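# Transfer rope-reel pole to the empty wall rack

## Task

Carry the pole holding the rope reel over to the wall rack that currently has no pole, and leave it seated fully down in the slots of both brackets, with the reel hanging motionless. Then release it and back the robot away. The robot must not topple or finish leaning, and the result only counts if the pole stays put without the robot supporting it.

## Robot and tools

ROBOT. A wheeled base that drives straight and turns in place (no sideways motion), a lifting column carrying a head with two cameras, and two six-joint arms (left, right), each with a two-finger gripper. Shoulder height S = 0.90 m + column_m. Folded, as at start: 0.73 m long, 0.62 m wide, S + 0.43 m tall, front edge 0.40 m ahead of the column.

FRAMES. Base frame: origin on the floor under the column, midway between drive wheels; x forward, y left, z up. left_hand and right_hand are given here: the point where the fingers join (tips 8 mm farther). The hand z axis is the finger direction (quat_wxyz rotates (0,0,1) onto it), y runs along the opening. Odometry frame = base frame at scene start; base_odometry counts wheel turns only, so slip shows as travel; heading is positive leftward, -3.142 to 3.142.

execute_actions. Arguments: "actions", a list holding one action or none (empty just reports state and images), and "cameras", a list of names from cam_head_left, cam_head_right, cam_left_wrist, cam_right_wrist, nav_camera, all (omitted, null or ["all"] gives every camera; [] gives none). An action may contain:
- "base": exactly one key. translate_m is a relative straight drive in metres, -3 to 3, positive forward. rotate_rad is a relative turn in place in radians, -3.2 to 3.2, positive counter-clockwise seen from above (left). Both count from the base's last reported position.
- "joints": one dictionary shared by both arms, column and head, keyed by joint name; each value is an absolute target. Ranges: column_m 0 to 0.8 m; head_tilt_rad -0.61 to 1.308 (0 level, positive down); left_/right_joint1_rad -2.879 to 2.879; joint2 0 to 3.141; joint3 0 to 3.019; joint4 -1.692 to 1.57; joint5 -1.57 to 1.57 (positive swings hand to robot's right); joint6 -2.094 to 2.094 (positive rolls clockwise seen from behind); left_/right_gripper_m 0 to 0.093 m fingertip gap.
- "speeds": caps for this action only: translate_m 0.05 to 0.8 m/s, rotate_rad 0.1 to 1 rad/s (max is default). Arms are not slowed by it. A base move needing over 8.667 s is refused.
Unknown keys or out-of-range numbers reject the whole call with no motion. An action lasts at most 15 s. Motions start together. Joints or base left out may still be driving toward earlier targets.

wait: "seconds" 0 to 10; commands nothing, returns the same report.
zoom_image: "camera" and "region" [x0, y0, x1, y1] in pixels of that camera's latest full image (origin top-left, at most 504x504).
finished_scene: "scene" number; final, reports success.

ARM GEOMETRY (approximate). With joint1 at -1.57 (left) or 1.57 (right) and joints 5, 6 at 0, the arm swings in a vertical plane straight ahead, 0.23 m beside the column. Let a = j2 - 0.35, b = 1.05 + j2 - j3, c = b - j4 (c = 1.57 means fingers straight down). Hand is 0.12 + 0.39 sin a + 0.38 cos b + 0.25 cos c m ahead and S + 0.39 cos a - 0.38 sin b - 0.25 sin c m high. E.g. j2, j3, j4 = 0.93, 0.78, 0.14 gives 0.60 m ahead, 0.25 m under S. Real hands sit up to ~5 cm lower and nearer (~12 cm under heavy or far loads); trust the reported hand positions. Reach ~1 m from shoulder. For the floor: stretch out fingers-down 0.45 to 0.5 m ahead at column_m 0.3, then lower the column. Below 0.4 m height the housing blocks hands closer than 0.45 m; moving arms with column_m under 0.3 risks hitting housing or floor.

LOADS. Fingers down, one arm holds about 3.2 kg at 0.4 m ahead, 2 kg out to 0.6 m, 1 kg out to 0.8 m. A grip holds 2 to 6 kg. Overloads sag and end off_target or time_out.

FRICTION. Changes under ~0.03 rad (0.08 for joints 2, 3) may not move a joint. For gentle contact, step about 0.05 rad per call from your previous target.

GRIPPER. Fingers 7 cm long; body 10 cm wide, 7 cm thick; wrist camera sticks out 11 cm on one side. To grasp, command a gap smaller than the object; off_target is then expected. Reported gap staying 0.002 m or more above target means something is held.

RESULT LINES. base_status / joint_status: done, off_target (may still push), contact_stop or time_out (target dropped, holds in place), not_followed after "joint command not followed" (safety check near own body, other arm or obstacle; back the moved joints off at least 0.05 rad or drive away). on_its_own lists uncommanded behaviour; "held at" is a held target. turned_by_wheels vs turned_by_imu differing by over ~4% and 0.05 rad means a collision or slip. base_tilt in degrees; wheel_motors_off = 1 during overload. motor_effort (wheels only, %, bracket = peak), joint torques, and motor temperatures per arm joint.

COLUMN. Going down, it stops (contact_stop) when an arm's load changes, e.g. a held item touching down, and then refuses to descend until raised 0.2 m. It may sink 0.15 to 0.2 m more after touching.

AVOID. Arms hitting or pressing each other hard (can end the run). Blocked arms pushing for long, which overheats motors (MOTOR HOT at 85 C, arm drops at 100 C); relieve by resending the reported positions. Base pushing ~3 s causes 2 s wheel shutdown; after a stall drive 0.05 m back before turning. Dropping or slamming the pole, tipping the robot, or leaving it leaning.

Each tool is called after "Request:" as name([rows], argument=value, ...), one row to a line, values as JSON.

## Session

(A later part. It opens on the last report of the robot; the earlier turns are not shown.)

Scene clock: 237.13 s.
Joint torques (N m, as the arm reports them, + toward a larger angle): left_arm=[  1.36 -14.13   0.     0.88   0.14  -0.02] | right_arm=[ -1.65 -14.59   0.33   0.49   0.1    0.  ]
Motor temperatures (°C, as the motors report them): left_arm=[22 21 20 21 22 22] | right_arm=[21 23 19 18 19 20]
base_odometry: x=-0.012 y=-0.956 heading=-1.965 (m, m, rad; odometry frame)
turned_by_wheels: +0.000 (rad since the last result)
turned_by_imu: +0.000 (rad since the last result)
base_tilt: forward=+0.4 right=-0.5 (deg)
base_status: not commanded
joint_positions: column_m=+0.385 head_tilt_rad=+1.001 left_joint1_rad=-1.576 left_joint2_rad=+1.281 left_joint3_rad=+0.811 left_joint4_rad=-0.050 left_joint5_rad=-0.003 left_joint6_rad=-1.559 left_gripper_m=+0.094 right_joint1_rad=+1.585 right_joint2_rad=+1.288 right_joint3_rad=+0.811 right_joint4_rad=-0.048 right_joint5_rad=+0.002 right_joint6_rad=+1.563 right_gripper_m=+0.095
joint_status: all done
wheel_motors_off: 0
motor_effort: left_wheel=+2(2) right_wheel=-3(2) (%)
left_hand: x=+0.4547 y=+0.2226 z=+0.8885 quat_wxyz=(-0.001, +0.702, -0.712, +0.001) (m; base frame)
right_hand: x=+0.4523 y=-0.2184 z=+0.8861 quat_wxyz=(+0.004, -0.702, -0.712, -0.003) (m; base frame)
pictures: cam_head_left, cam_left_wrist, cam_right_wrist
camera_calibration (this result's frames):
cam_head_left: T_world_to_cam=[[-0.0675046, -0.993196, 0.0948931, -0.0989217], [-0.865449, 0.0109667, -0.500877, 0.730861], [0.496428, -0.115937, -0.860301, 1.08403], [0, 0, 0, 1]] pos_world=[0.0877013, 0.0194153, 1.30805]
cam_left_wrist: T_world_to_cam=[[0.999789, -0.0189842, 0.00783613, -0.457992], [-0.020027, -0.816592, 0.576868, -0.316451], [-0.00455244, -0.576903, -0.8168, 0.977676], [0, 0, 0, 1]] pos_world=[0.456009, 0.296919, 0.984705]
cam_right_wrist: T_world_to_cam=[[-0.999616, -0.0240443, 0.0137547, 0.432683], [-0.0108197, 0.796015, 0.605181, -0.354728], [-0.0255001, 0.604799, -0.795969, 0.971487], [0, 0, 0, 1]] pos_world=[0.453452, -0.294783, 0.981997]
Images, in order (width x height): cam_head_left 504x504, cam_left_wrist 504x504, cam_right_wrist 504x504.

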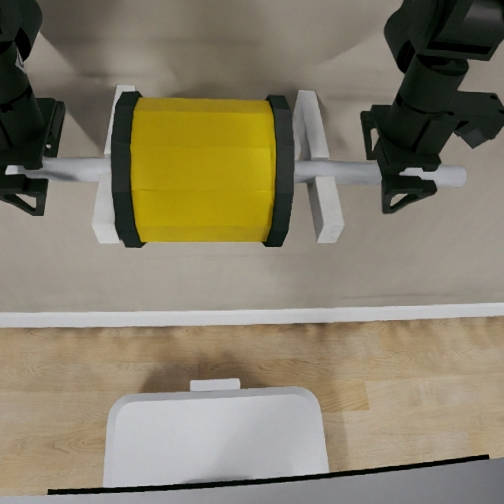

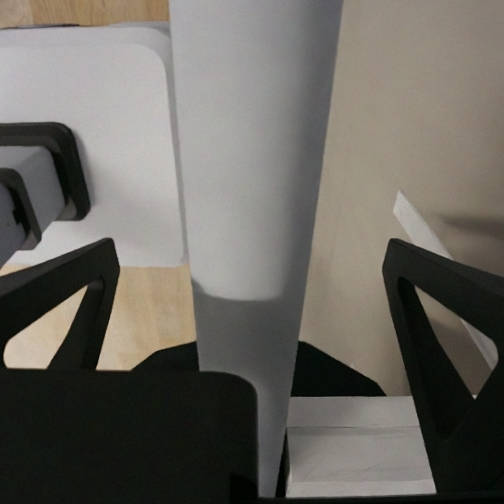

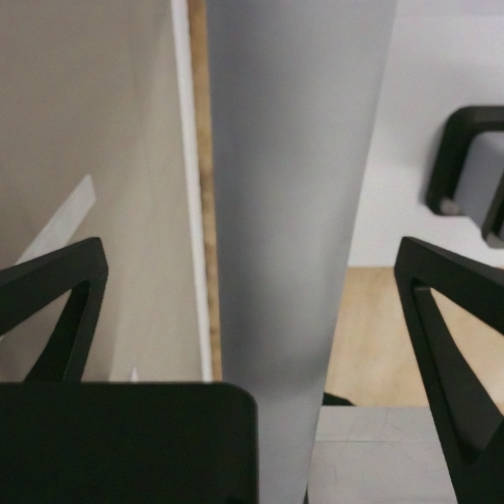

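Request:
execute_actions([
  {"joints":{"column_m":0.365}},
], cameras=["cam_left_wrist","cam_right_wrist"])

Request:
execute_actions([
  {"joints":{"left_gripper_m":0.0,"right_gripper_m":0.0}},
], cameras=["cam_head_left","cam_left_wrist","cam_right_wrist"])

Scene clock: 248.03 s.
Joint torques (N m, as the arm reports them, + toward a larger angle): left_arm=[  1.41 -13.47  -0.09   0.87   0.13  -0.02] | right_arm=[ -1.46 -14.78   0.33   0.51   0.1    0.  ]
Motor temperatures (°C, as the motors report them): left_arm=[22 21 20 21 22 22] | right_arm=[21 23 19 18 19 20]
base_odometry: x=-0.012 y=-0.956 heading=-1.965 (m, m, rad; odometry frame)
turned_by_wheels: +0.000 (rad since the last result)
turned_by_imu: +0.000 (rad since the last result)
base_tilt: forward=+0.4 right=-0.5 (deg)
base_status: not commanded
joint_positions: column_m=+0.365 head_tilt_rad=+1.001 left_joint1_rad=-1.576 left_joint2_rad=+1.281 left_joint3_rad=+0.811 left_joint4_rad=-0.050 left_joint5_rad=-0.003 left_joint6_rad=-1.559 left_gripper_m=+0.094 right_joint1_rad=+1.585 right_joint2_rad=+1.288 right_joint3_rad=+0.811 right_joint4_rad=-0.048 right_joint5_rad=+0.002 right_joint6_rad=+1.563 right_gripper_m=+0.095
joint_status: all done
wheel_motors_off: 0
motor_effort: left_wheel=+2(2) right_wheel=+2(3) (%)
left_hand: x=+0.4547 y=+0.2226 z=+0.8685 quat_wxyz=(-0.001, +0.702, -0.712, +0.001) (m; base frame)
right_hand: x=+0.4523 y=-0.2184 z=+0.8661 quat_wxyz=(+0.004, -0.702, -0.712, -0.003) (m; base frame)
pictures: cam_left_wrist, cam_right_wrist
camera_calibration (this result's frames):
cam_left_wrist: T_world_to_cam=[[0.999789, -0.0189842, 0.00783613, -0.457835], [-0.020027, -0.816592, 0.576868, -0.304907], [-0.00455244, -0.576903, -0.8168, 0.961331], [0, 0, 0, 1]] pos_world=[0.456009, 0.296919, 0.964694]
cam_right_wrist: T_world_to_cam=[[-0.999616, -0.0240443, 0.0137547, 0.432958], [-0.0108197, 0.796015, 0.605181, -0.342617], [-0.0255001, 0.604799, -0.795969, 0.955559], [0, 0, 0, 1]] pos_world=[0.453452, -0.294783, 0.961986]
Images, in order (width x height): cam_left_wrist 504x504, cam_right_wrist 504x504.

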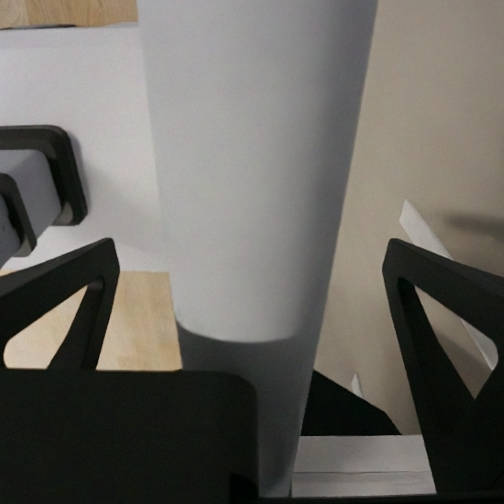

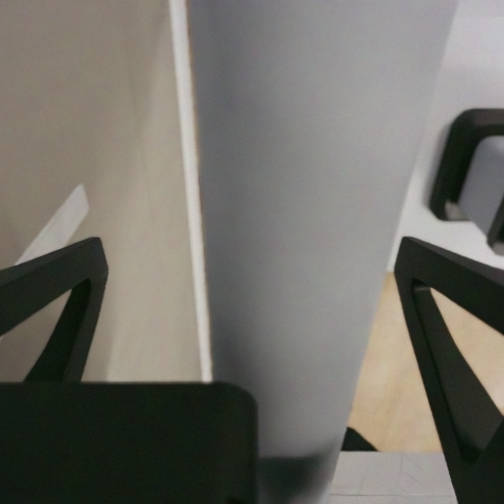

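Scene clock: 248.77 s.
Joint torques (N m, as the arm reports them, + toward a larger angle): left_arm=[  1.41 -13.53   0.     0.83   0.11  -0.08] | right_arm=[ -1.36 -14.75   0.6    0.54   0.08  -0.04]
Motor temperatures (°C, as the motors report them): left_arm=[22 21 20 21 22 22] | right_arm=[21 23 19 18 19 20]
base_odometry: x=-0.012 y=-0.956 heading=-1.965 (m, m, rad; odometry frame)
turned_by_wheels: +0.000 (rad since the last result)
turned_by_imu: +0.000 (rad since the last result)
base_tilt: forward=+0.4 right=-0.5 (deg)
base_status: not commanded
joint_positions: column_m=+0.365 head_tilt_rad=+1.001 left_joint1_rad=-1.576 left_joint2_rad=+1.281 left_joint3_rad=+0.810 left_joint4_rad=-0.049 left_joint5_rad=-0.003 left_joint6_rad=-1.553 left_gripper_m=+0.024 right_joint1_rad=+1.585 right_joint2_rad=+1.288 right_joint3_rad=+0.807 right_joint4_rad=-0.047 right_joint5_rad=+0.002 right_joint6_rad=+1.567 right_gripper_m=+0.025
joint_status: left_gripper_m off_target (ended at +0.024, target +0.000); right_gripper_m off_target (ended at +0.025, target +0.000)
wheel_motors_off: 0
motor_effort: left_wheel=+2(2) right_wheel=-6(2) (%)
left_hand: x=+0.4542 y=+0.2225 z=+0.8685 quat_wxyz=(-0.001, +0.700, -0.714, +0.001) (m; base frame)
right_hand: x=+0.4498 y=-0.2184 z=+0.8660 quat_wxyz=(+0.005, -0.703, -0.711, -0.002) (m; base frame)
pictures: cam_head_left, cam_left_wrist, cam_right_wrist
camera_calibration (this result's frames):
cam_head_left: T_world_to_cam=[[-0.0675045, -0.993196, 0.0948932, -0.0970229], [-0.865449, 0.0109667, -0.500876, 0.720837], [0.496428, -0.115937, -0.860301, 1.06682], [0, 0, 0, 1]] pos_world=[0.0877012, 0.0194153, 1.28804]
cam_left_wrist: T_world_to_cam=[[0.999648, -0.0254675, 0.00746814, -0.45548], [-0.0251068, -0.816238, 0.577169, -0.30299], [-0.0086033, -0.577154, -0.81659, 0.962986], [0, 0, 0, 1]] pos_world=[0.455997, 0.296879, 0.964643]
cam_right_wrist: T_world_to_cam=[[-0.999654, -0.0195142, 0.0176134, 0.428085], [-0.00487722, 0.796076, 0.605177, -0.345248], [-0.0258311, 0.604882, -0.795896, 0.955555], [0, 0, 0, 1]] pos_world=[0.450936, -0.294801, 0.961918]
Images, in order (width x height): cam_head_left 504x504, cam_left_wrist 504x504, cam_right_wrist 504x504.

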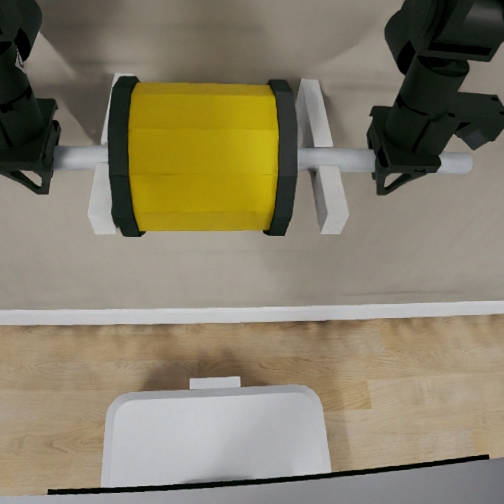

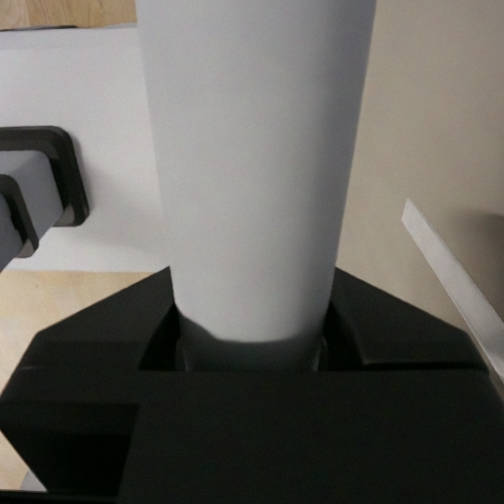

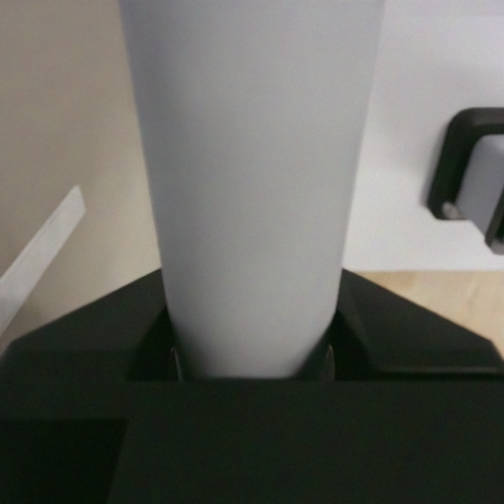

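Request:
execute_actions([
  {"joints":{"column_m":0.40}},
], cameras=["cam_head_left","cam_left_wrist","cam_right_wrist"])

Scene clock: 256.47 s.
Joint torques (N m, as the arm reports them, + toward a larger angle): left_arm=[  1.32 -14.84  -0.49   0.69   0.09  -0.07] | right_arm=[ -1.32 -16.32   0.08   0.38   0.08  -0.02]
Motor temperatures (°C, as the motors report them): left_arm=[22 21 20 21 22 22] | right_arm=[21 23 19 18 19 20]
base_odometry: x=-0.012 y=-0.956 heading=-1.965 (m, m, rad; odometry frame)
turned_by_wheels: +0.000 (rad since the last result)
turned_by_imu: -0.001 (rad since the last result)
base_tilt: forward=+0.4 right=-0.5 (deg)
base_status: not commanded
joint_positions: column_m=+0.400 head_tilt_rad=+1.001 left_joint1_rad=-1.576 left_joint2_rad=+1.301 left_joint3_rad=+0.813 left_joint4_rad=-0.046 left_joint5_rad=-0.002 left_joint6_rad=-1.553 left_gripper_m=+0.024 right_joint1_rad=+1.584 right_joint2_rad=+1.308 right_joint3_rad=+0.812 right_joint4_rad=-0.045 right_joint5_rad=+0.002 right_joint6_rad=+1.565 right_gripper_m=+0.025
joint_status: all done
wheel_motors_off: 0
motor_effort: left_wheel=+2(3) right_wheel=-2(4) (%)
left_hand: x=+0.4492 y=+0.2223 z=+0.8968 quat_wxyz=(+0.004, +0.700, -0.714, -0.003) (m; base frame)
right_hand: x=+0.4459 y=-0.2185 z=+0.8946 quat_wxyz=(+0.009, -0.703, -0.711, +0.003) (m; base frame)
pictures: cam_head_left, cam_left_wrist, cam_right_wrist
camera_calibration (this result's frames):
cam_head_left: T_world_to_cam=[[-0.0675046, -0.993196, 0.0948932, -0.100333], [-0.865449, 0.0109667, -0.500876, 0.738311], [0.496428, -0.115937, -0.860301, 1.09683], [0, 0, 0, 1]] pos_world=[0.0877012, 0.0194153, 1.32293]
cam_left_wrist: T_world_to_cam=[[0.999678, -0.0247559, -0.00548241, -0.439216], [-0.0170331, -0.815832, 0.578038, -0.324072], [-0.0187826, -0.577758, -0.815992, 0.990147], [0, 0, 0, 1]] pos_world=[0.452153, 0.296804, 0.992869]
cam_right_wrist: T_world_to_cam=[[-0.999339, -0.0213622, 0.0294219, 0.412604], [0.000786641, 0.796308, 0.60489, -0.364617], [-0.0363507, 0.604513, -0.795765, 0.982734], [0, 0, 0, 1]] pos_world=[0.448341, -0.294914, 0.990439]
Images, in order (width x height): cam_head_left 504x504, cam_left_wrist 504x504, cam_right_wrist 504x504.

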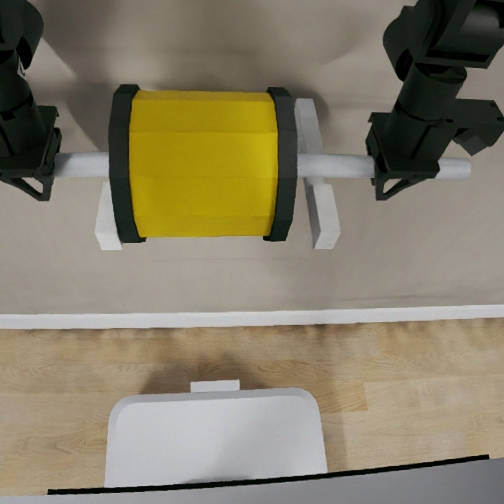

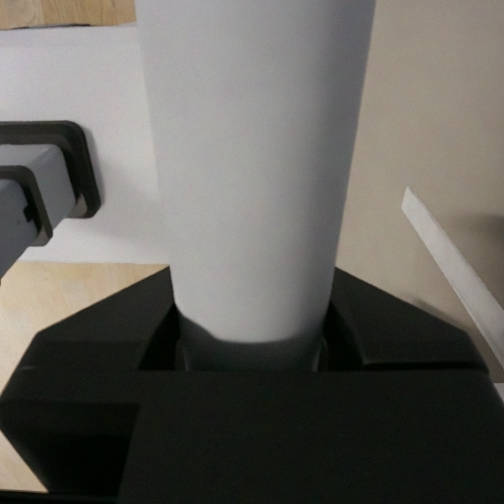

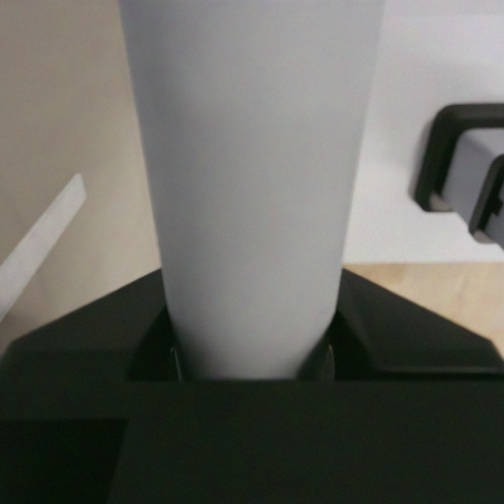

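Request:
execute_actions([
  {"joints":{"column_m":0.48}},
], cameras=["cam_head_left","cam_left_wrist","cam_right_wrist"])

Scene clock: 265.07 s.
Joint torques (N m, as the arm reports them, + toward a larger angle): left_arm=[  1.45 -15.35  -0.48   0.69   0.08  -0.07] | right_arm=[ -1.51 -16.33   0.07   0.45   0.07  -0.03]
Motor temperatures (°C, as the motors report them): left_arm=[22 22 20 21 22 22] | right_arm=[21 23 19 18 19 20]
base_odometry: x=-0.012 y=-0.956 heading=-1.965 (m, m, rad; odometry frame)
turned_by_wheels: +0.000 (rad since the last result)
turned_by_imu: -0.001 (rad since the last result)
base_tilt: forward=+0.4 right=-0.5 (deg)
base_status: not commanded
joint_positions: column_m=+0.480 head_tilt_rad=+1.001 left_joint1_rad=-1.576 left_joint2_rad=+1.302 left_joint3_rad=+0.813 left_joint4_rad=-0.046 left_joint5_rad=-0.002 left_joint6_rad=-1.553 left_gripper_m=+0.024 right_joint1_rad=+1.584 right_joint2_rad=+1.309 right_joint3_rad=+0.812 right_joint4_rad=-0.045 right_joint5_rad=+0.002 right_joint6_rad=+1.565 right_gripper_m=+0.025
joint_status: all done
wheel_motors_off: 0
motor_effort: left_wheel=+3(2) right_wheel=-3(3) (%)
left_hand: x=+0.4486 y=+0.2223 z=+0.9765 quat_wxyz=(+0.005, +0.700, -0.714, -0.003) (m; base frame)
right_hand: x=+0.4454 y=-0.2185 z=+0.9742 quat_wxyz=(+0.010, -0.703, -0.711, +0.003) (m; base frame)
pictures: cam_head_left, cam_left_wrist, cam_right_wrist
camera_calibration (this result's frames):
cam_head_left: T_world_to_cam=[[-0.0675046, -0.993196, 0.0948932, -0.107922], [-0.865449, 0.0109667, -0.500876, 0.778369], [0.496428, -0.115937, -0.860301, 1.16563], [0, 0, 0, 1]] pos_world=[0.0877012, 0.0194153, 1.4029]
cam_left_wrist: T_world_to_cam=[[0.999671, -0.0247607, -0.00662652, -0.437109], [-0.0163755, -0.815834, 0.578055, -0.370476], [-0.0197192, -0.577756, -0.815971, 1.05559], [0, 0, 0, 1]] pos_world=[0.451714, 0.296804, 1.07259]
cam_right_wrist: T_world_to_cam=[[-0.999304, -0.0213755, 0.0305657, 0.408663], [0.00146805, 0.796313, 0.604883, -0.413067], [-0.0372695, 0.604507, -0.795728, 1.04644], [0, 0, 0, 1]] pos_world=[0.447985, -0.294912, 1.07004]
Images, in order (width x height): cam_head_left 504x504, cam_left_wrist 504x504, cam_right_wrist 504x504.

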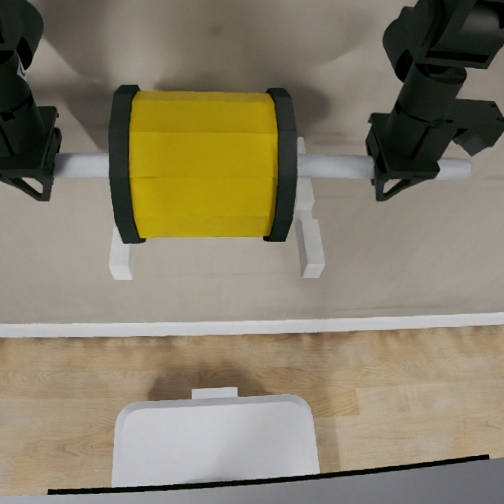

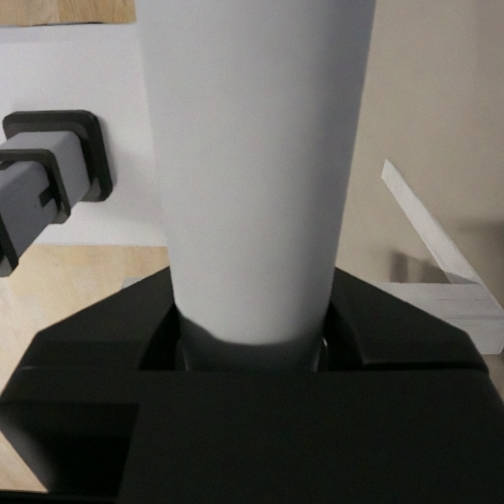

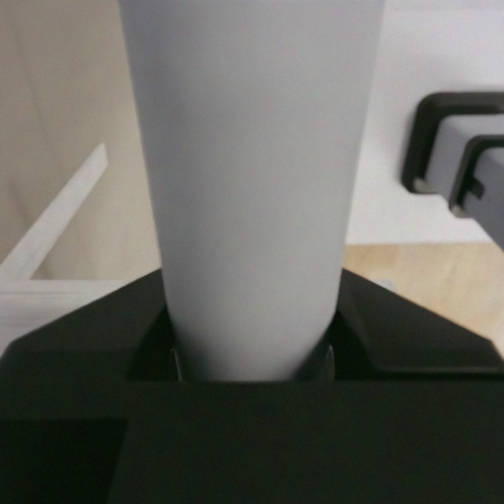

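Request:
execute_actions([
  {"base":{"translate_m":-0.5},"joints":{"column_m":0.55,"head_tilt_rad":0.9},"speeds":{"translate_m":0.4}},
], cameras=["cam_head_left"])

Request:
execute_actions([
  {"base":{"rotate_rad":-1.885},"speeds":{"rotate_rad":0.6}},
], cameras=["cam_head_left"])

Scene clock: 283.57 s.
Joint torques (N m, as the arm reports them, + toward a larger angle): left_arm=[  1.39 -15.    -0.07   0.68   0.09  -0.07] | right_arm=[ -1.49 -16.54   0.37   0.37   0.08  -0.02]
Motor temperatures (°C, as the motors report them): left_arm=[22 22 20 21 22 22] | right_arm=[21 24 19 18 19 20]
base_odometry: x=+0.180 y=-0.494 heading=-1.963 (m, m, rad; odometry frame)
turned_by_wheels: +0.002 (rad since the last result)
turned_by_imu: +0.003 (rad since the last result)
base_tilt: forward=+0.4 right=-0.4 (deg)
base_status: done
joint_positions: column_m=+0.550 head_tilt_rad=+0.914 left_joint1_rad=-1.576 left_joint2_rad=+1.304 left_joint3_rad=+0.807 left_joint4_rad=-0.046 left_joint5_rad=-0.002 left_joint6_rad=-1.554 left_gripper_m=+0.024 right_joint1_rad=+1.584 right_joint2_rad=+1.311 right_joint3_rad=+0.806 right_joint4_rad=-0.045 right_joint5_rad=+0.002 right_joint6_rad=+1.565 right_gripper_m=+0.025
joint_status: all done
wheel_motors_off: 0
motor_effort: left_wheel=+3(70) right_wheel=-2(36) (%)
left_hand: x=+0.4440 y=+0.2223 z=+1.0459 quat_wxyz=(+0.007, +0.700, -0.714, -0.006) (m; base frame)
right_hand: x=+0.4408 y=-0.2186 z=+1.0435 quat_wxyz=(+0.013, -0.702, -0.712, +0.006) (m; base frame)
pictures: cam_head_left
camera_calibration (this result's frames):
cam_head_left: T_world_to_cam=[[-0.0754185, -0.993196, 0.0887335, -0.104709], [-0.819147, 0.0109667, -0.573479, 0.922624], [0.568604, -0.115937, -0.814401, 1.15175], [0, 0, 0, 1]] pos_world=[0.0929801, 0.0194153, 1.47638]
Images, in order (width x height): cam_head_left 504x504.

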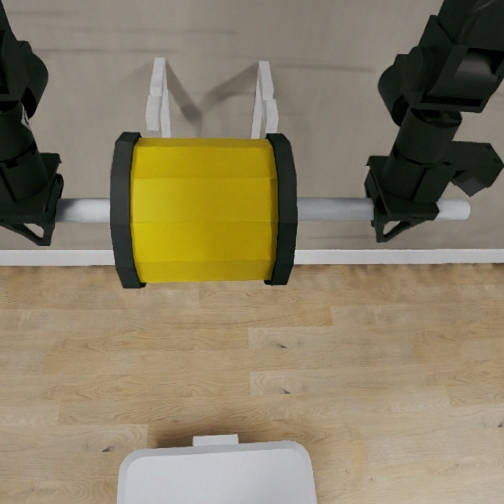

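Scene clock: 287.83 s.
Joint torques (N m, as the arm reports them, + toward a larger angle): left_arm=[  1.26 -15.46  -0.19   0.7    0.04  -0.07] | right_arm=[ -1.58 -16.54   0.27   0.37   0.12  -0.03]
Motor temperatures (°C, as the motors report them): left_arm=[22 22 20 21 22 22] | right_arm=[21 24 19 18 19 20]
base_odometry: x=+0.180 y=-0.494 heading=+2.436 (m, m, rad; odometry frame)
turned_by_wheels: -1.884 (rad since the last result)
turned_by_imu: -1.892 (rad since the last result)
base_tilt: forward=+0.3 right=-0.4 (deg)
base_status: done
joint_positions: column_m=+0.550 head_tilt_rad=+0.914 left_joint1_rad=-1.576 left_joint2_rad=+1.304 left_joint3_rad=+0.808 left_joint4_rad=-0.046 left_joint5_rad=-0.001 left_joint6_rad=-1.554 left_gripper_m=+0.024 right_joint1_rad=+1.583 right_joint2_rad=+1.311 right_joint3_rad=+0.807 right_joint4_rad=-0.045 right_joint5_rad=+0.002 right_joint6_rad=+1.564 right_gripper_m=+0.025
joint_status: not commanded
wheel_motors_off: 0
motor_effort: left_wheel=+5(78) right_wheel=-4(52) (%)
left_hand: x=+0.4447 y=+0.2221 z=+1.0459 quat_wxyz=(+0.008, +0.700, -0.714, -0.005) (m; base frame)
right_hand: x=+0.4416 y=-0.2190 z=+1.0435 quat_wxyz=(+0.012, -0.702, -0.712, +0.006) (m; base frame)
pictures: cam_head_left
camera_calibration (this result's frames):
cam_head_left: T_world_to_cam=[[-0.0754185, -0.993196, 0.0887335, -0.104709], [-0.819147, 0.0109667, -0.573479, 0.922625], [0.568604, -0.115937, -0.814401, 1.15175], [0, 0, 0, 1]] pos_world=[0.0929801, 0.0194153, 1.47638]
Images, in order (width x height): cam_head_left 504x504.

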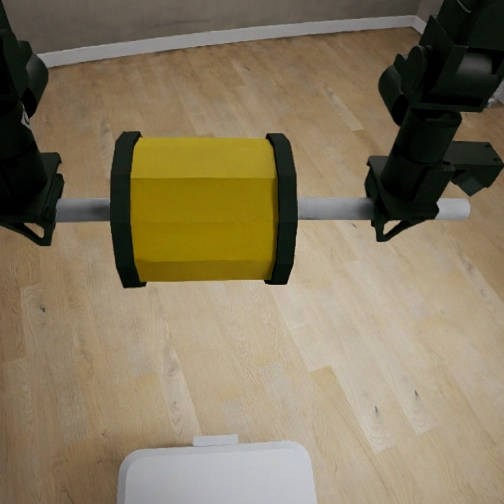

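Request:
execute_actions([
  {"base":{"translate_m":1.63},"joints":{"head_tilt_rad":0.35},"speeds":{"translate_m":0.5}},
], cameras=["cam_head_left","nav_camera"])

Request:
execute_actions([
  {"base":{"rotate_rad":0.315},"speeds":{"rotate_rad":0.6}},
], cameras=["cam_head_left","cam_head_right","nav_camera"])

Scene clock: 300.30 s.
Joint torques (N m, as the arm reports them, + toward a larger angle): left_arm=[  1.4  -15.31  -0.48   0.67   0.03  -0.07] | right_arm=[ -1.4  -16.3    0.09   0.33   0.11  -0.02]
Motor temperatures (°C, as the motors report them): left_arm=[22 22 20 21 22 22] | right_arm=[21 24 19 18 19 20]
base_odometry: x=-1.060 y=+0.563 heading=+2.435 (m, m, rad; odometry frame)
turned_by_wheels: -0.001 (rad since the last result)
turned_by_imu: -0.007 (rad since the last result)
base_tilt: forward=+0.4 right=-0.5 (deg)
base_status: done
joint_positions: column_m=+0.550 head_tilt_rad=+0.369 left_joint1_rad=-1.576 left_joint2_rad=+1.305 left_joint3_rad=+0.812 left_joint4_rad=-0.046 left_joint5_rad=-0.001 left_joint6_rad=-1.554 left_gripper_m=+0.024 right_joint1_rad=+1.583 right_joint2_rad=+1.312 right_joint3_rad=+0.812 right_joint4_rad=-0.045 right_joint5_rad=+0.002 right_joint6_rad=+1.564 right_gripper_m=+0.025
joint_status: all done
wheel_motors_off: 0
motor_effort: left_wheel=-2(71) right_wheel=+1(70) (%)
left_hand: x=+0.4471 y=+0.2221 z=+1.0455 quat_wxyz=(+0.006, +0.700, -0.714, -0.004) (m; base frame)
right_hand: x=+0.4444 y=-0.2190 z=+1.0433 quat_wxyz=(+0.011, -0.702, -0.712, +0.004) (m; base frame)
pictures: cam_head_left, nav_camera
camera_calibration (this result's frames):
cam_head_left: T_world_to_cam=[[-0.110517, -0.993196, 0.0367108, -0.023053], [-0.402599, 0.0109667, -0.915311, 1.42681], [0.90868, -0.115937, -0.401072, 0.499918], [0, 0, 0, 1]] pos_world=[0.11762, 0.0194153, 1.50733]
Images, in order (width x height): cam_head_left 504x504, nav_camera 504x504.

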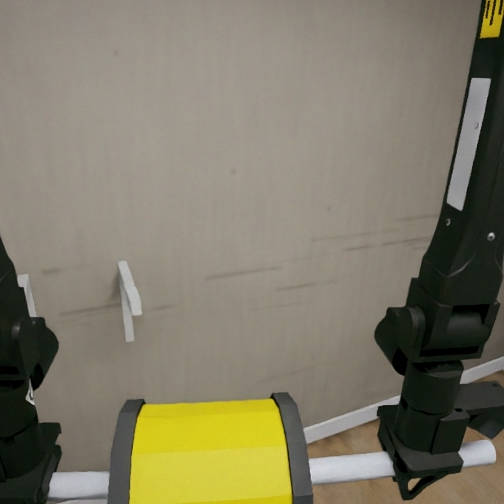

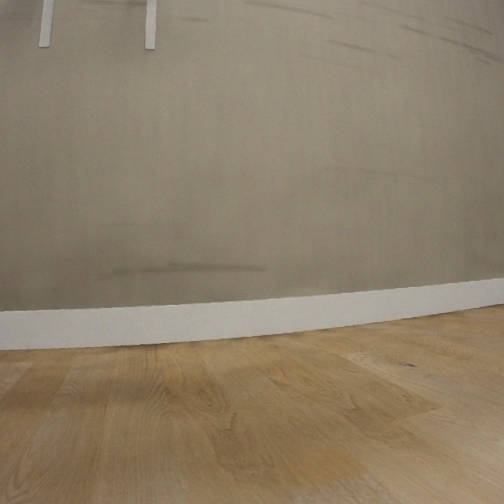

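Scene clock: 301.97 s.
Joint torques (N m, as the arm reports them, + toward a larger angle): left_arm=[  0.76 -15.84  -0.45   0.68   0.03  -0.06] | right_arm=[ -1.26 -16.8    0.     0.39   0.17  -0.01]
Motor temperatures (°C, as the motors report them): left_arm=[22 22 20 21 22 22] | right_arm=[21 24 19 18 19 20]
base_odometry: x=-1.060 y=+0.564 heading=+2.748 (m, m, rad; odometry frame)
turned_by_wheels: +0.314 (rad since the last result)
turned_by_imu: +0.309 (rad since the last result)
base_tilt: forward=+0.4 right=-0.5 (deg)
base_status: done
joint_positions: column_m=+0.550 head_tilt_rad=+0.369 left_joint1_rad=-1.576 left_joint2_rad=+1.305 left_joint3_rad=+0.812 left_joint4_rad=-0.046 left_joint5_rad=-0.001 left_joint6_rad=-1.555 left_gripper_m=+0.024 right_joint1_rad=+1.582 right_joint2_rad=+1.312 right_joint3_rad=+0.812 right_joint4_rad=-0.045 right_joint5_rad=+0.000 right_joint6_rad=+1.563 right_gripper_m=+0.025
joint_status: not commanded
wheel_motors_off: 0
motor_effort: left_wheel=-3(76) right_wheel=+2(52) (%)
left_hand: x=+0.4471 y=+0.2219 z=+1.0455 quat_wxyz=(+0.006, +0.700, -0.714, -0.004) (m; base frame)
right_hand: x=+0.4444 y=-0.2194 z=+1.0433 quat_wxyz=(+0.011, -0.702, -0.712, +0.004) (m; base frame)
pictures: cam_head_left, cam_head_right, nav_camera
camera_calibration (this result's frames):
cam_head_left: T_world_to_cam=[[-0.110517, -0.993196, 0.0367108, -0.023053], [-0.402599, 0.0109667, -0.915311, 1.42681], [0.90868, -0.115937, -0.401072, 0.499918], [0, 0, 0, 1]] pos_world=[0.11762, 0.0194153, 1.50733]
cam_head_right: T_world_to_cam=[[-0.109767, -0.993526, 0.0292734, -0.0608328], [-0.394274, 0.0164874, -0.918845, 1.42917], [0.912414, -0.112401, -0.393531, 0.49429], [0, 0, 0, 1]] pos_world=[0.105811, -0.0284437, 1.50949]
Images, in order (width x height): cam_head_left 504x504, cam_head_right 504x504, nav_camera 504x504.

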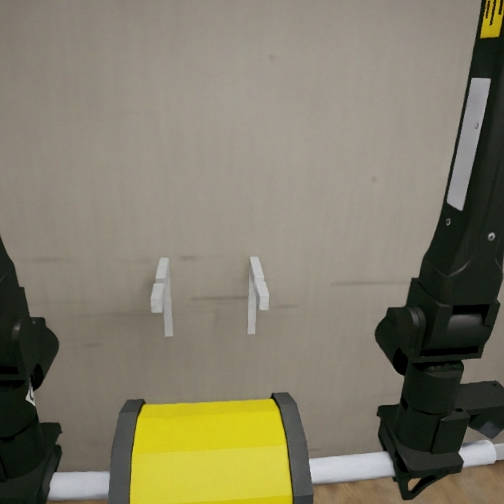

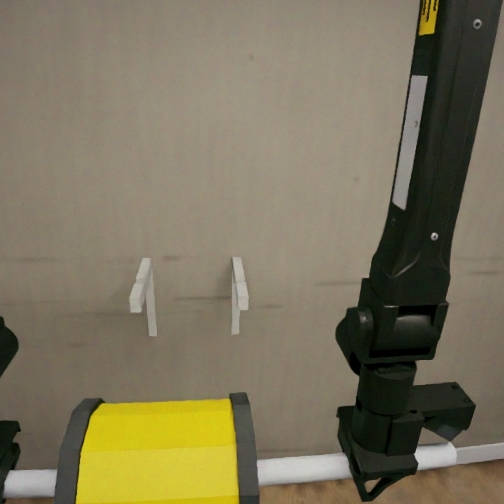

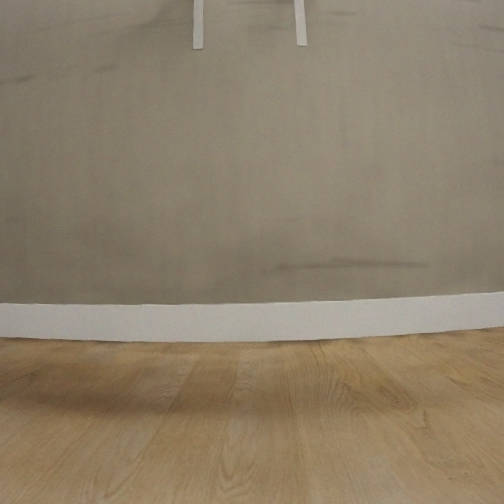

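Request:
execute_actions([
  {"base":{"rotate_rad":-0.034},"joints":{"column_m":0.63},"speeds":{"rotate_rad":0.3}},
], cameras=[])

Request:
execute_actions([
  {"base":{"translate_m":0.5},"joints":{"head_tilt_rad":0.7},"speeds":{"translate_m":0.4}},
], cameras=[])

Request:
execute_actions([
  {"base":{"rotate_rad":0.05},"speeds":{"rotate_rad":0.3}},
])

Scene clock: 372.13 s.
Joint torques (N m, as the arm reports them, + toward a larger angle): left_arm=[  1.57 -16.19  -0.51   0.61   0.02  -0.06] | right_arm=[ -1.39 -16.81   0.13   0.36   0.14   0.  ]
Motor temperatures (°C, as the motors report them): left_arm=[22 23 20 21 22 22] | right_arm=[21 24 19 18 19 20]
base_odometry: x=-1.060 y=+0.563 heading=+2.716 (m, m, rad; odometry frame)
turned_by_wheels: -0.032 (rad since the last result)
turned_by_imu: -0.034 (rad since the last result)
base_tilt: forward=+0.3 right=-0.4 (deg)
base_status: done
joint_positions: column_m=+0.630 head_tilt_rad=+0.369 left_joint1_rad=-1.577 left_joint2_rad=+1.305 left_joint3_rad=+0.812 left_joint4_rad=-0.046 left_joint5_rad=-0.001 left_joint6_rad=-1.555 left_gripper_m=+0.024 right_joint1_rad=+1.582 right_joint2_rad=+1.312 right_joint3_rad=+0.812 right_joint4_rad=-0.045 right_joint5_rad=+0.000 right_joint6_rad=+1.563 right_gripper_m=+0.025
joint_status: all done
wheel_motors_off: 0
motor_effort: left_wheel=+7(51) right_wheel=-4(13) (%)
left_hand: x=+0.4467 y=+0.2215 z=+1.1254 quat_wxyz=(+0.007, +0.700, -0.714, -0.004) (m; base frame)
right_hand: x=+0.4441 y=-0.2196 z=+1.1233 quat_wxyz=(+0.011, -0.702, -0.712, +0.004) (m; base frame)
pictures: none
No camera images: the call's "cameras" was empty. Leave "cameras" out to get every camera's image.

Scene clock: 374.77 s.
Joint torques (N m, as the arm reports them, + toward a larger angle): left_arm=[  1.45 -15.67  -0.5    0.53   0.03  -0.06] | right_arm=[ -1.27 -16.58   0.04   0.31   0.15   0.  ]
Motor temperatures (°C, as the motors report them): left_arm=[22 23 20 21 22 22] | right_arm=[21 25 19 18 19 20]
base_odometry: x=-1.516 y=+0.770 heading=+2.718 (m, m, rad; odometry frame)
turned_by_wheels: +0.002 (rad since the last result)
turned_by_imu: +0.000 (rad since the last result)
base_tilt: forward=+0.5 right=-0.4 (deg)
base_status: done
joint_positions: column_m=+0.630 head_tilt_rad=+0.703 left_joint1_rad=-1.577 left_joint2_rad=+1.306 left_joint3_rad=+0.812 left_joint4_rad=-0.046 left_joint5_rad=-0.001 left_joint6_rad=-1.555 left_gripper_m=+0.024 right_joint1_rad=+1.582 right_joint2_rad=+1.312 right_joint3_rad=+0.812 right_joint4_rad=-0.045 right_joint5_rad=+0.000 right_joint6_rad=+1.563 right_gripper_m=+0.025
joint_status: all done
wheel_motors_off: 0
motor_effort: left_wheel=+2(92) right_wheel=-2(50) (%)
left_hand: x=+0.4467 y=+0.2215 z=+1.1252 quat_wxyz=(+0.007, +0.700, -0.714, -0.004) (m; base frame)
right_hand: x=+0.4442 y=-0.2196 z=+1.1232 quat_wxyz=(+0.011, -0.702, -0.712, +0.004) (m; base frame)
pictures: none
No camera images: the call's "cameras" was empty. Leave "cameras" out to get every camera's image.

Scene clock: 375.83 s.
Joint torques (N m, as the arm reports them, + toward a larger angle): left_arm=[  1.13 -15.92  -0.45   0.65   0.03  -0.05] | right_arm=[ -0.99 -16.61   0.01   0.36   0.17  -0.01]
Motor temperatures (°C, as the motors report them): left_arm=[22 23 20 21 22 22] | right_arm=[21 25 19 18 19 20]
base_odometry: x=-1.516 y=+0.770 heading=+2.765 (m, m, rad; odometry frame)
turned_by_wheels: +0.047 (rad since the last result)
turned_by_imu: +0.047 (rad since the last result)
base_tilt: forward=+0.4 right=-0.5 (deg)
base_status: done
joint_positions: column_m=+0.630 head_tilt_rad=+0.703 left_joint1_rad=-1.577 left_joint2_rad=+1.306 left_joint3_rad=+0.812 left_joint4_rad=-0.046 left_joint5_rad=-0.001 left_joint6_rad=-1.556 left_gripper_m=+0.024 right_joint1_rad=+1.581 right_joint2_rad=+1.312 right_joint3_rad=+0.812 right_joint4_rad=-0.045 right_joint5_rad=+0.000 right_joint6_rad=+1.562 right_gripper_m=+0.025
joint_status: not commanded
wheel_motors_off: 0
motor_effort: left_wheel=-1(63) right_wheel=+3(53) (%)
left_hand: x=+0.4464 y=+0.2215 z=+1.1252 quat_wxyz=(+0.007, +0.701, -0.713, -0.004) (m; base frame)
right_hand: x=+0.4442 y=-0.2198 z=+1.1232 quat_wxyz=(+0.011, -0.702, -0.712, +0.004) (m; base frame)
pictures: cam_head_left, cam_head_right, cam_left_wrist, cam_right_wrist, nav_camera
camera_calibration (this result's frames):
cam_head_left: T_world_to_cam=[[-0.0923555, -0.993196, 0.0709369, -0.0822033], [-0.680609, 0.0109667, -0.732565, 1.21864], [0.726803, -0.115937, -0.676991, 0.98695], [0, 0, 0, 1]] pos_world=[0.104507, 0.0194153, 1.56672]
cam_head_right: T_world_to_cam=[[-0.0940877, -0.993526, 0.0636653, -0.119532], [-0.673904, 0.0164874, -0.738635, 1.22546], [0.732804, -0.112401, -0.671092, 0.983259], [0, 0, 0, 1]] pos_world=[0.0940624, -0.0284437, 1.57264]
cam_left_wrist: T_world_to_cam=[[0.999676, -0.0226886, -0.0115381, -0.428895], [-0.0117885, -0.814434, 0.580136, -0.461847], [-0.0225595, -0.579812, -0.814438, 1.17632], [0, 0, 0, 1]] pos_world=[0.449849, 0.296172, 1.22103]
cam_right_wrist: T_world_to_cam=[[-0.999173, -0.0228766, 0.0336082, 0.399037], [0.0021009, 0.796505, 0.604628, -0.502163], [-0.0406009, 0.604199, -0.795799, 1.1672], [0, 0, 0, 1]] pos_world=[0.447152, -0.296118, 1.21907]
Images, in order (width x height): cam_head_left 504x504, cam_head_right 504x504, cam_left_wrist 504x504, cam_right_wrist 504x504, nav_camera 504x504.

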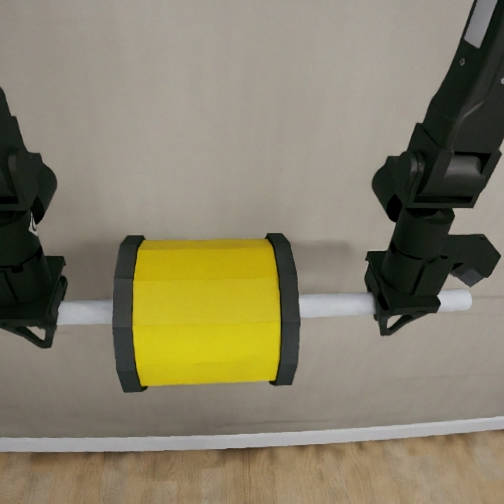

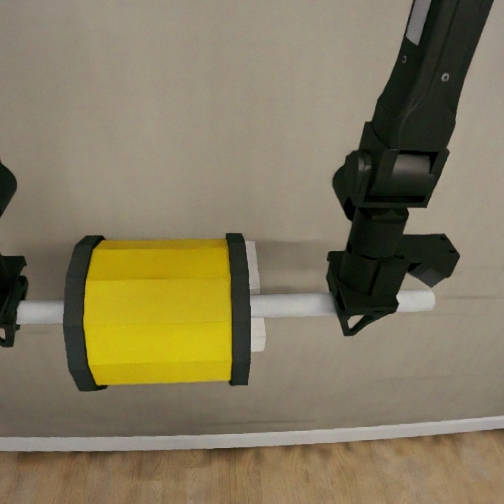

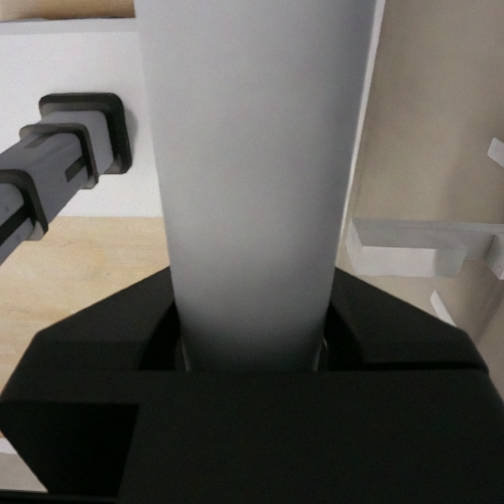

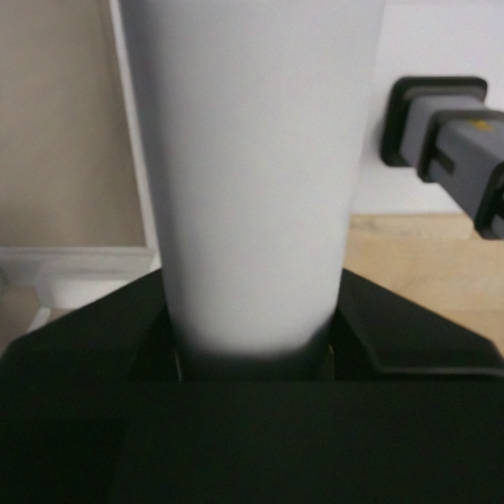

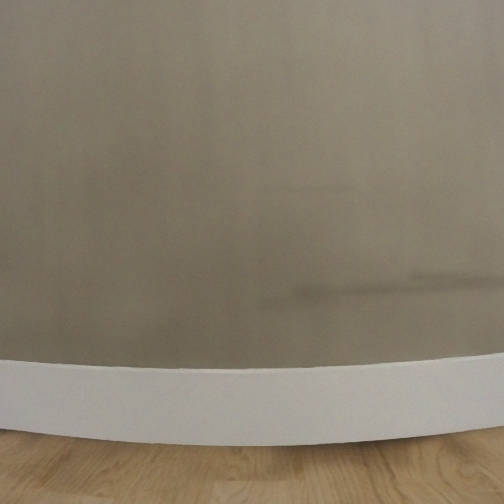

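Request:
zoom_image(camera="cam_left_wrist", region=[330, 190, 504, 330])

Request:
zoom_image(camera="cam_right_wrist", region=[0, 210, 174, 350])

Region (330, 190, 504, 330) of cam_left_wrist's 504x504 image, scaled by 2.897, with more detail than that image has; it fills the top 406 rows of this view, and the rest is white.

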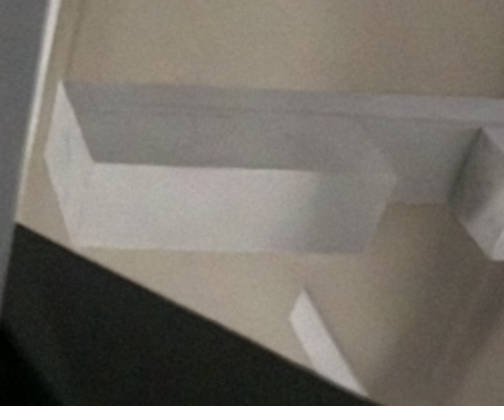

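Region (0, 210, 174, 350) of cam_right_wrist's 504x504 image, scaled by 2.897, with more detail than that image has; it fills the top 406 rows of this view, and the rest is white.

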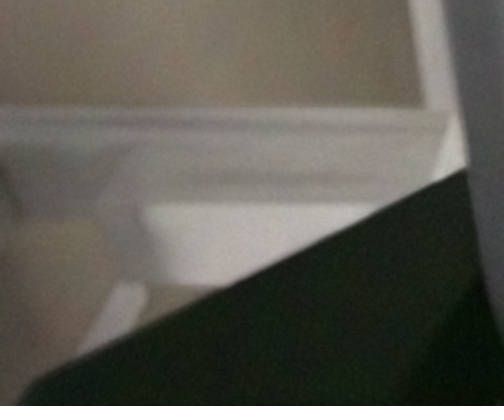

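Request:
execute_actions([
  {"base":{"translate_m":0.07},"joints":{"head_tilt_rad":0.95},"speeds":{"translate_m":0.2}},
], cameras=["cam_head_left","cam_head_right","cam_left_wrist","cam_right_wrist"])

Request:
zoom_image(camera="cam_left_wrist", region=[330, 190, 504, 330])

Request:
zoom_image(camera="cam_right_wrist", region=[0, 210, 174, 350])

Scene clock: 440.63 s.
Joint torques (N m, as the arm reports them, + toward a larger angle): left_arm=[  1.42 -16.3   -0.58   0.64   0.03  -0.04] | right_arm=[ -1.51 -17.09   0.     0.35   0.17   0.  ]
Motor temperatures (°C, as the motors report them): left_arm=[22 24 20 21 22 22] | right_arm=[21 25 19 18 19 20]
base_odometry: x=-1.581 y=+0.795 heading=+2.767 (m, m, rad; odometry frame)
turned_by_wheels: +0.002 (rad since the last result)
turned_by_imu: +0.002 (rad since the last result)
base_tilt: forward=+0.4 right=-0.5 (deg)
base_status: done
joint_positions: column_m=+0.630 head_tilt_rad=+0.951 left_joint1_rad=-1.577 left_joint2_rad=+1.307 left_joint3_rad=+0.812 left_joint4_rad=-0.046 left_joint5_rad=-0.001 left_joint6_rad=-1.556 left_gripper_m=+0.024 right_joint1_rad=+1.581 right_joint2_rad=+1.313 right_joint3_rad=+0.813 right_joint4_rad=-0.045 right_joint5_rad=+0.000 right_joint6_rad=+1.562 right_gripper_m=+0.025
joint_status: all done
wheel_motors_off: 0
motor_effort: left_wheel=+3(76) right_wheel=+1(52) (%)
left_hand: x=+0.4464 y=+0.2215 z=+1.1249 quat_wxyz=(+0.007, +0.701, -0.713, -0.004) (m; base frame)
right_hand: x=+0.4440 y=-0.2198 z=+1.1228 quat_wxyz=(+0.011, -0.702, -0.712, +0.005) (m; base frame)
pictures: cam_head_left, cam_head_right, cam_left_wrist, cam_right_wrist
camera_calibration (this result's frames):
cam_head_left: T_world_to_cam=[[-0.0721558, -0.993196, 0.0914064, -0.116289], [-0.839377, 0.0109667, -0.54344, 0.920974], [0.53874, -0.115937, -0.834457, 1.2508], [0, 0, 0, 1]] pos_world=[0.0907972, 0.0194153, 1.55486]
cam_head_right: T_world_to_cam=[[-0.0756172, -0.993526, 0.084781, -0.154576], [-0.834364, 0.0164874, -0.550968, 0.930238], [0.546003, -0.112401, -0.830209, 1.24971], [0, 0, 0, 1]] pos_world=[0.0821213, -0.0284437, 1.56316]
cam_left_wrist: T_world_to_cam=[[0.999671, -0.0226905, -0.0119195, -0.428395], [-0.0115688, -0.814435, 0.580139, -0.461809], [-0.0228713, -0.579811, -0.81443, 1.17625], [0, 0, 0, 1]] pos_world=[0.449814, 0.296171, 1.22078]
cam_right_wrist: T_world_to_cam=[[-0.999147, -0.0228834, 0.0343705, 0.397952], [0.0025566, 0.796508, 0.604623, -0.502139], [-0.0412122, 0.604195, -0.79577, 1.16714], [0, 0, 0, 1]] pos_world=[0.446997, -0.296116, 1.2187]
Images, in order (width x height): cam_head_left 504x504, cam_head_right 504x504, cam_left_wrist 504x504, cam_right_wrist 504x504.

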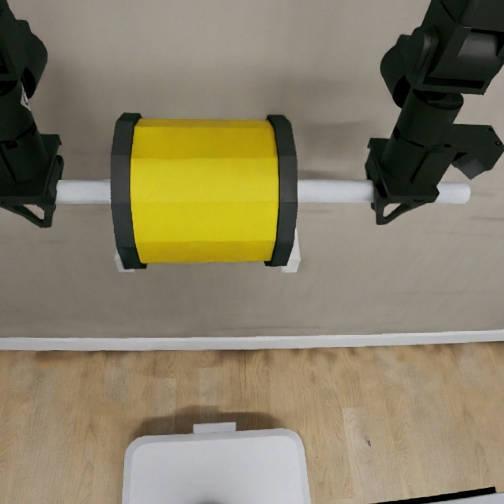

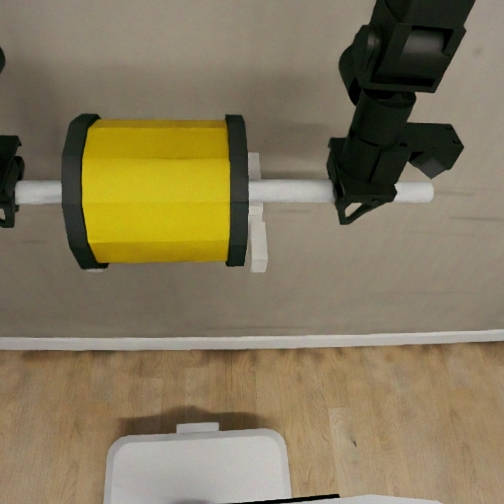

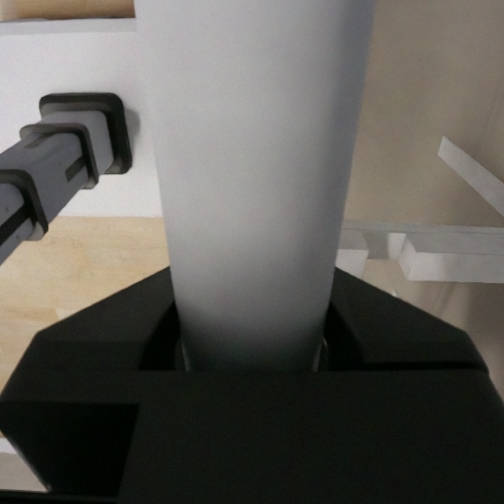

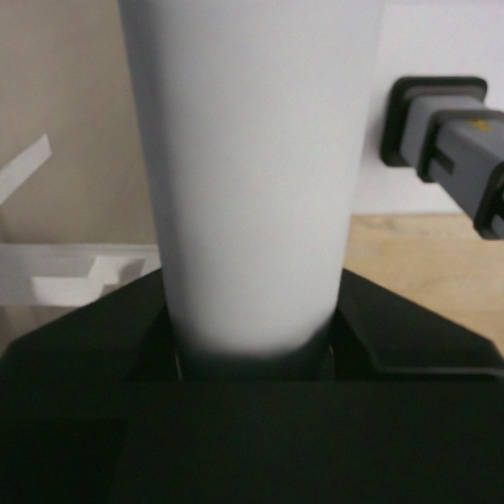

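Region (330, 190, 504, 330) of cam_left_wrist's 504x504 image, scaled by 2.897, with more detail than that image has; it fills the top 406 rows of this view, and the rest is white.

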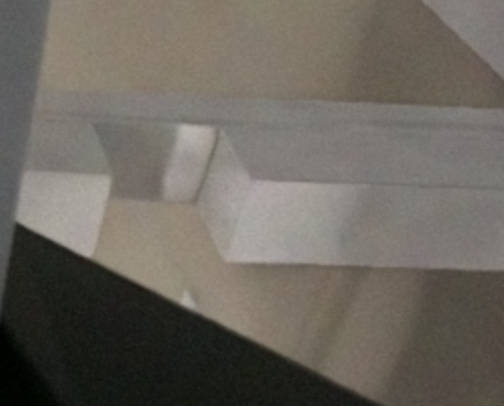

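Region (0, 210, 174, 350) of cam_right_wrist's 504x504 image, scaled by 2.897, with more detail than that image has; it fills the top 406 rows of this view, and the rest is white.

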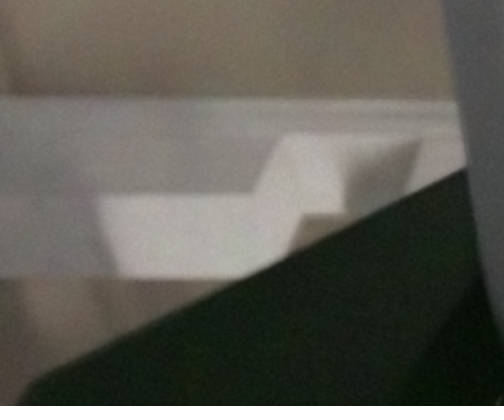

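Request:
zoom_image(camera="cam_head_left", region=[40, 160, 360, 300])

Request:
zoom_image(camera="cam_head_right", region=[0, 140, 340, 300])

Region (40, 160, 360, 300) of cam_head_left's 504x504 image, scaled by 1.575, with more detail than that image has; it fills the top 220 rows of this view, and the rest is white.

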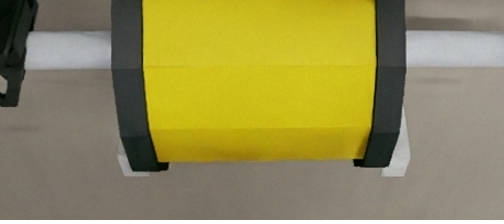

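Region (0, 140, 340, 300) of cam_head_right's 504x504 image, scaled by 1.482, with more detail than that image has; it fills the top 237 rows of this view, and the rest is white.

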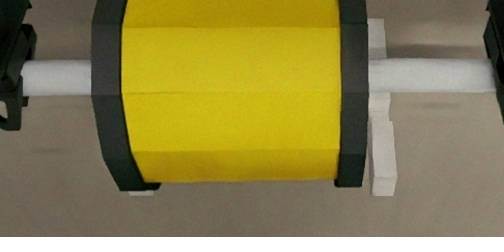

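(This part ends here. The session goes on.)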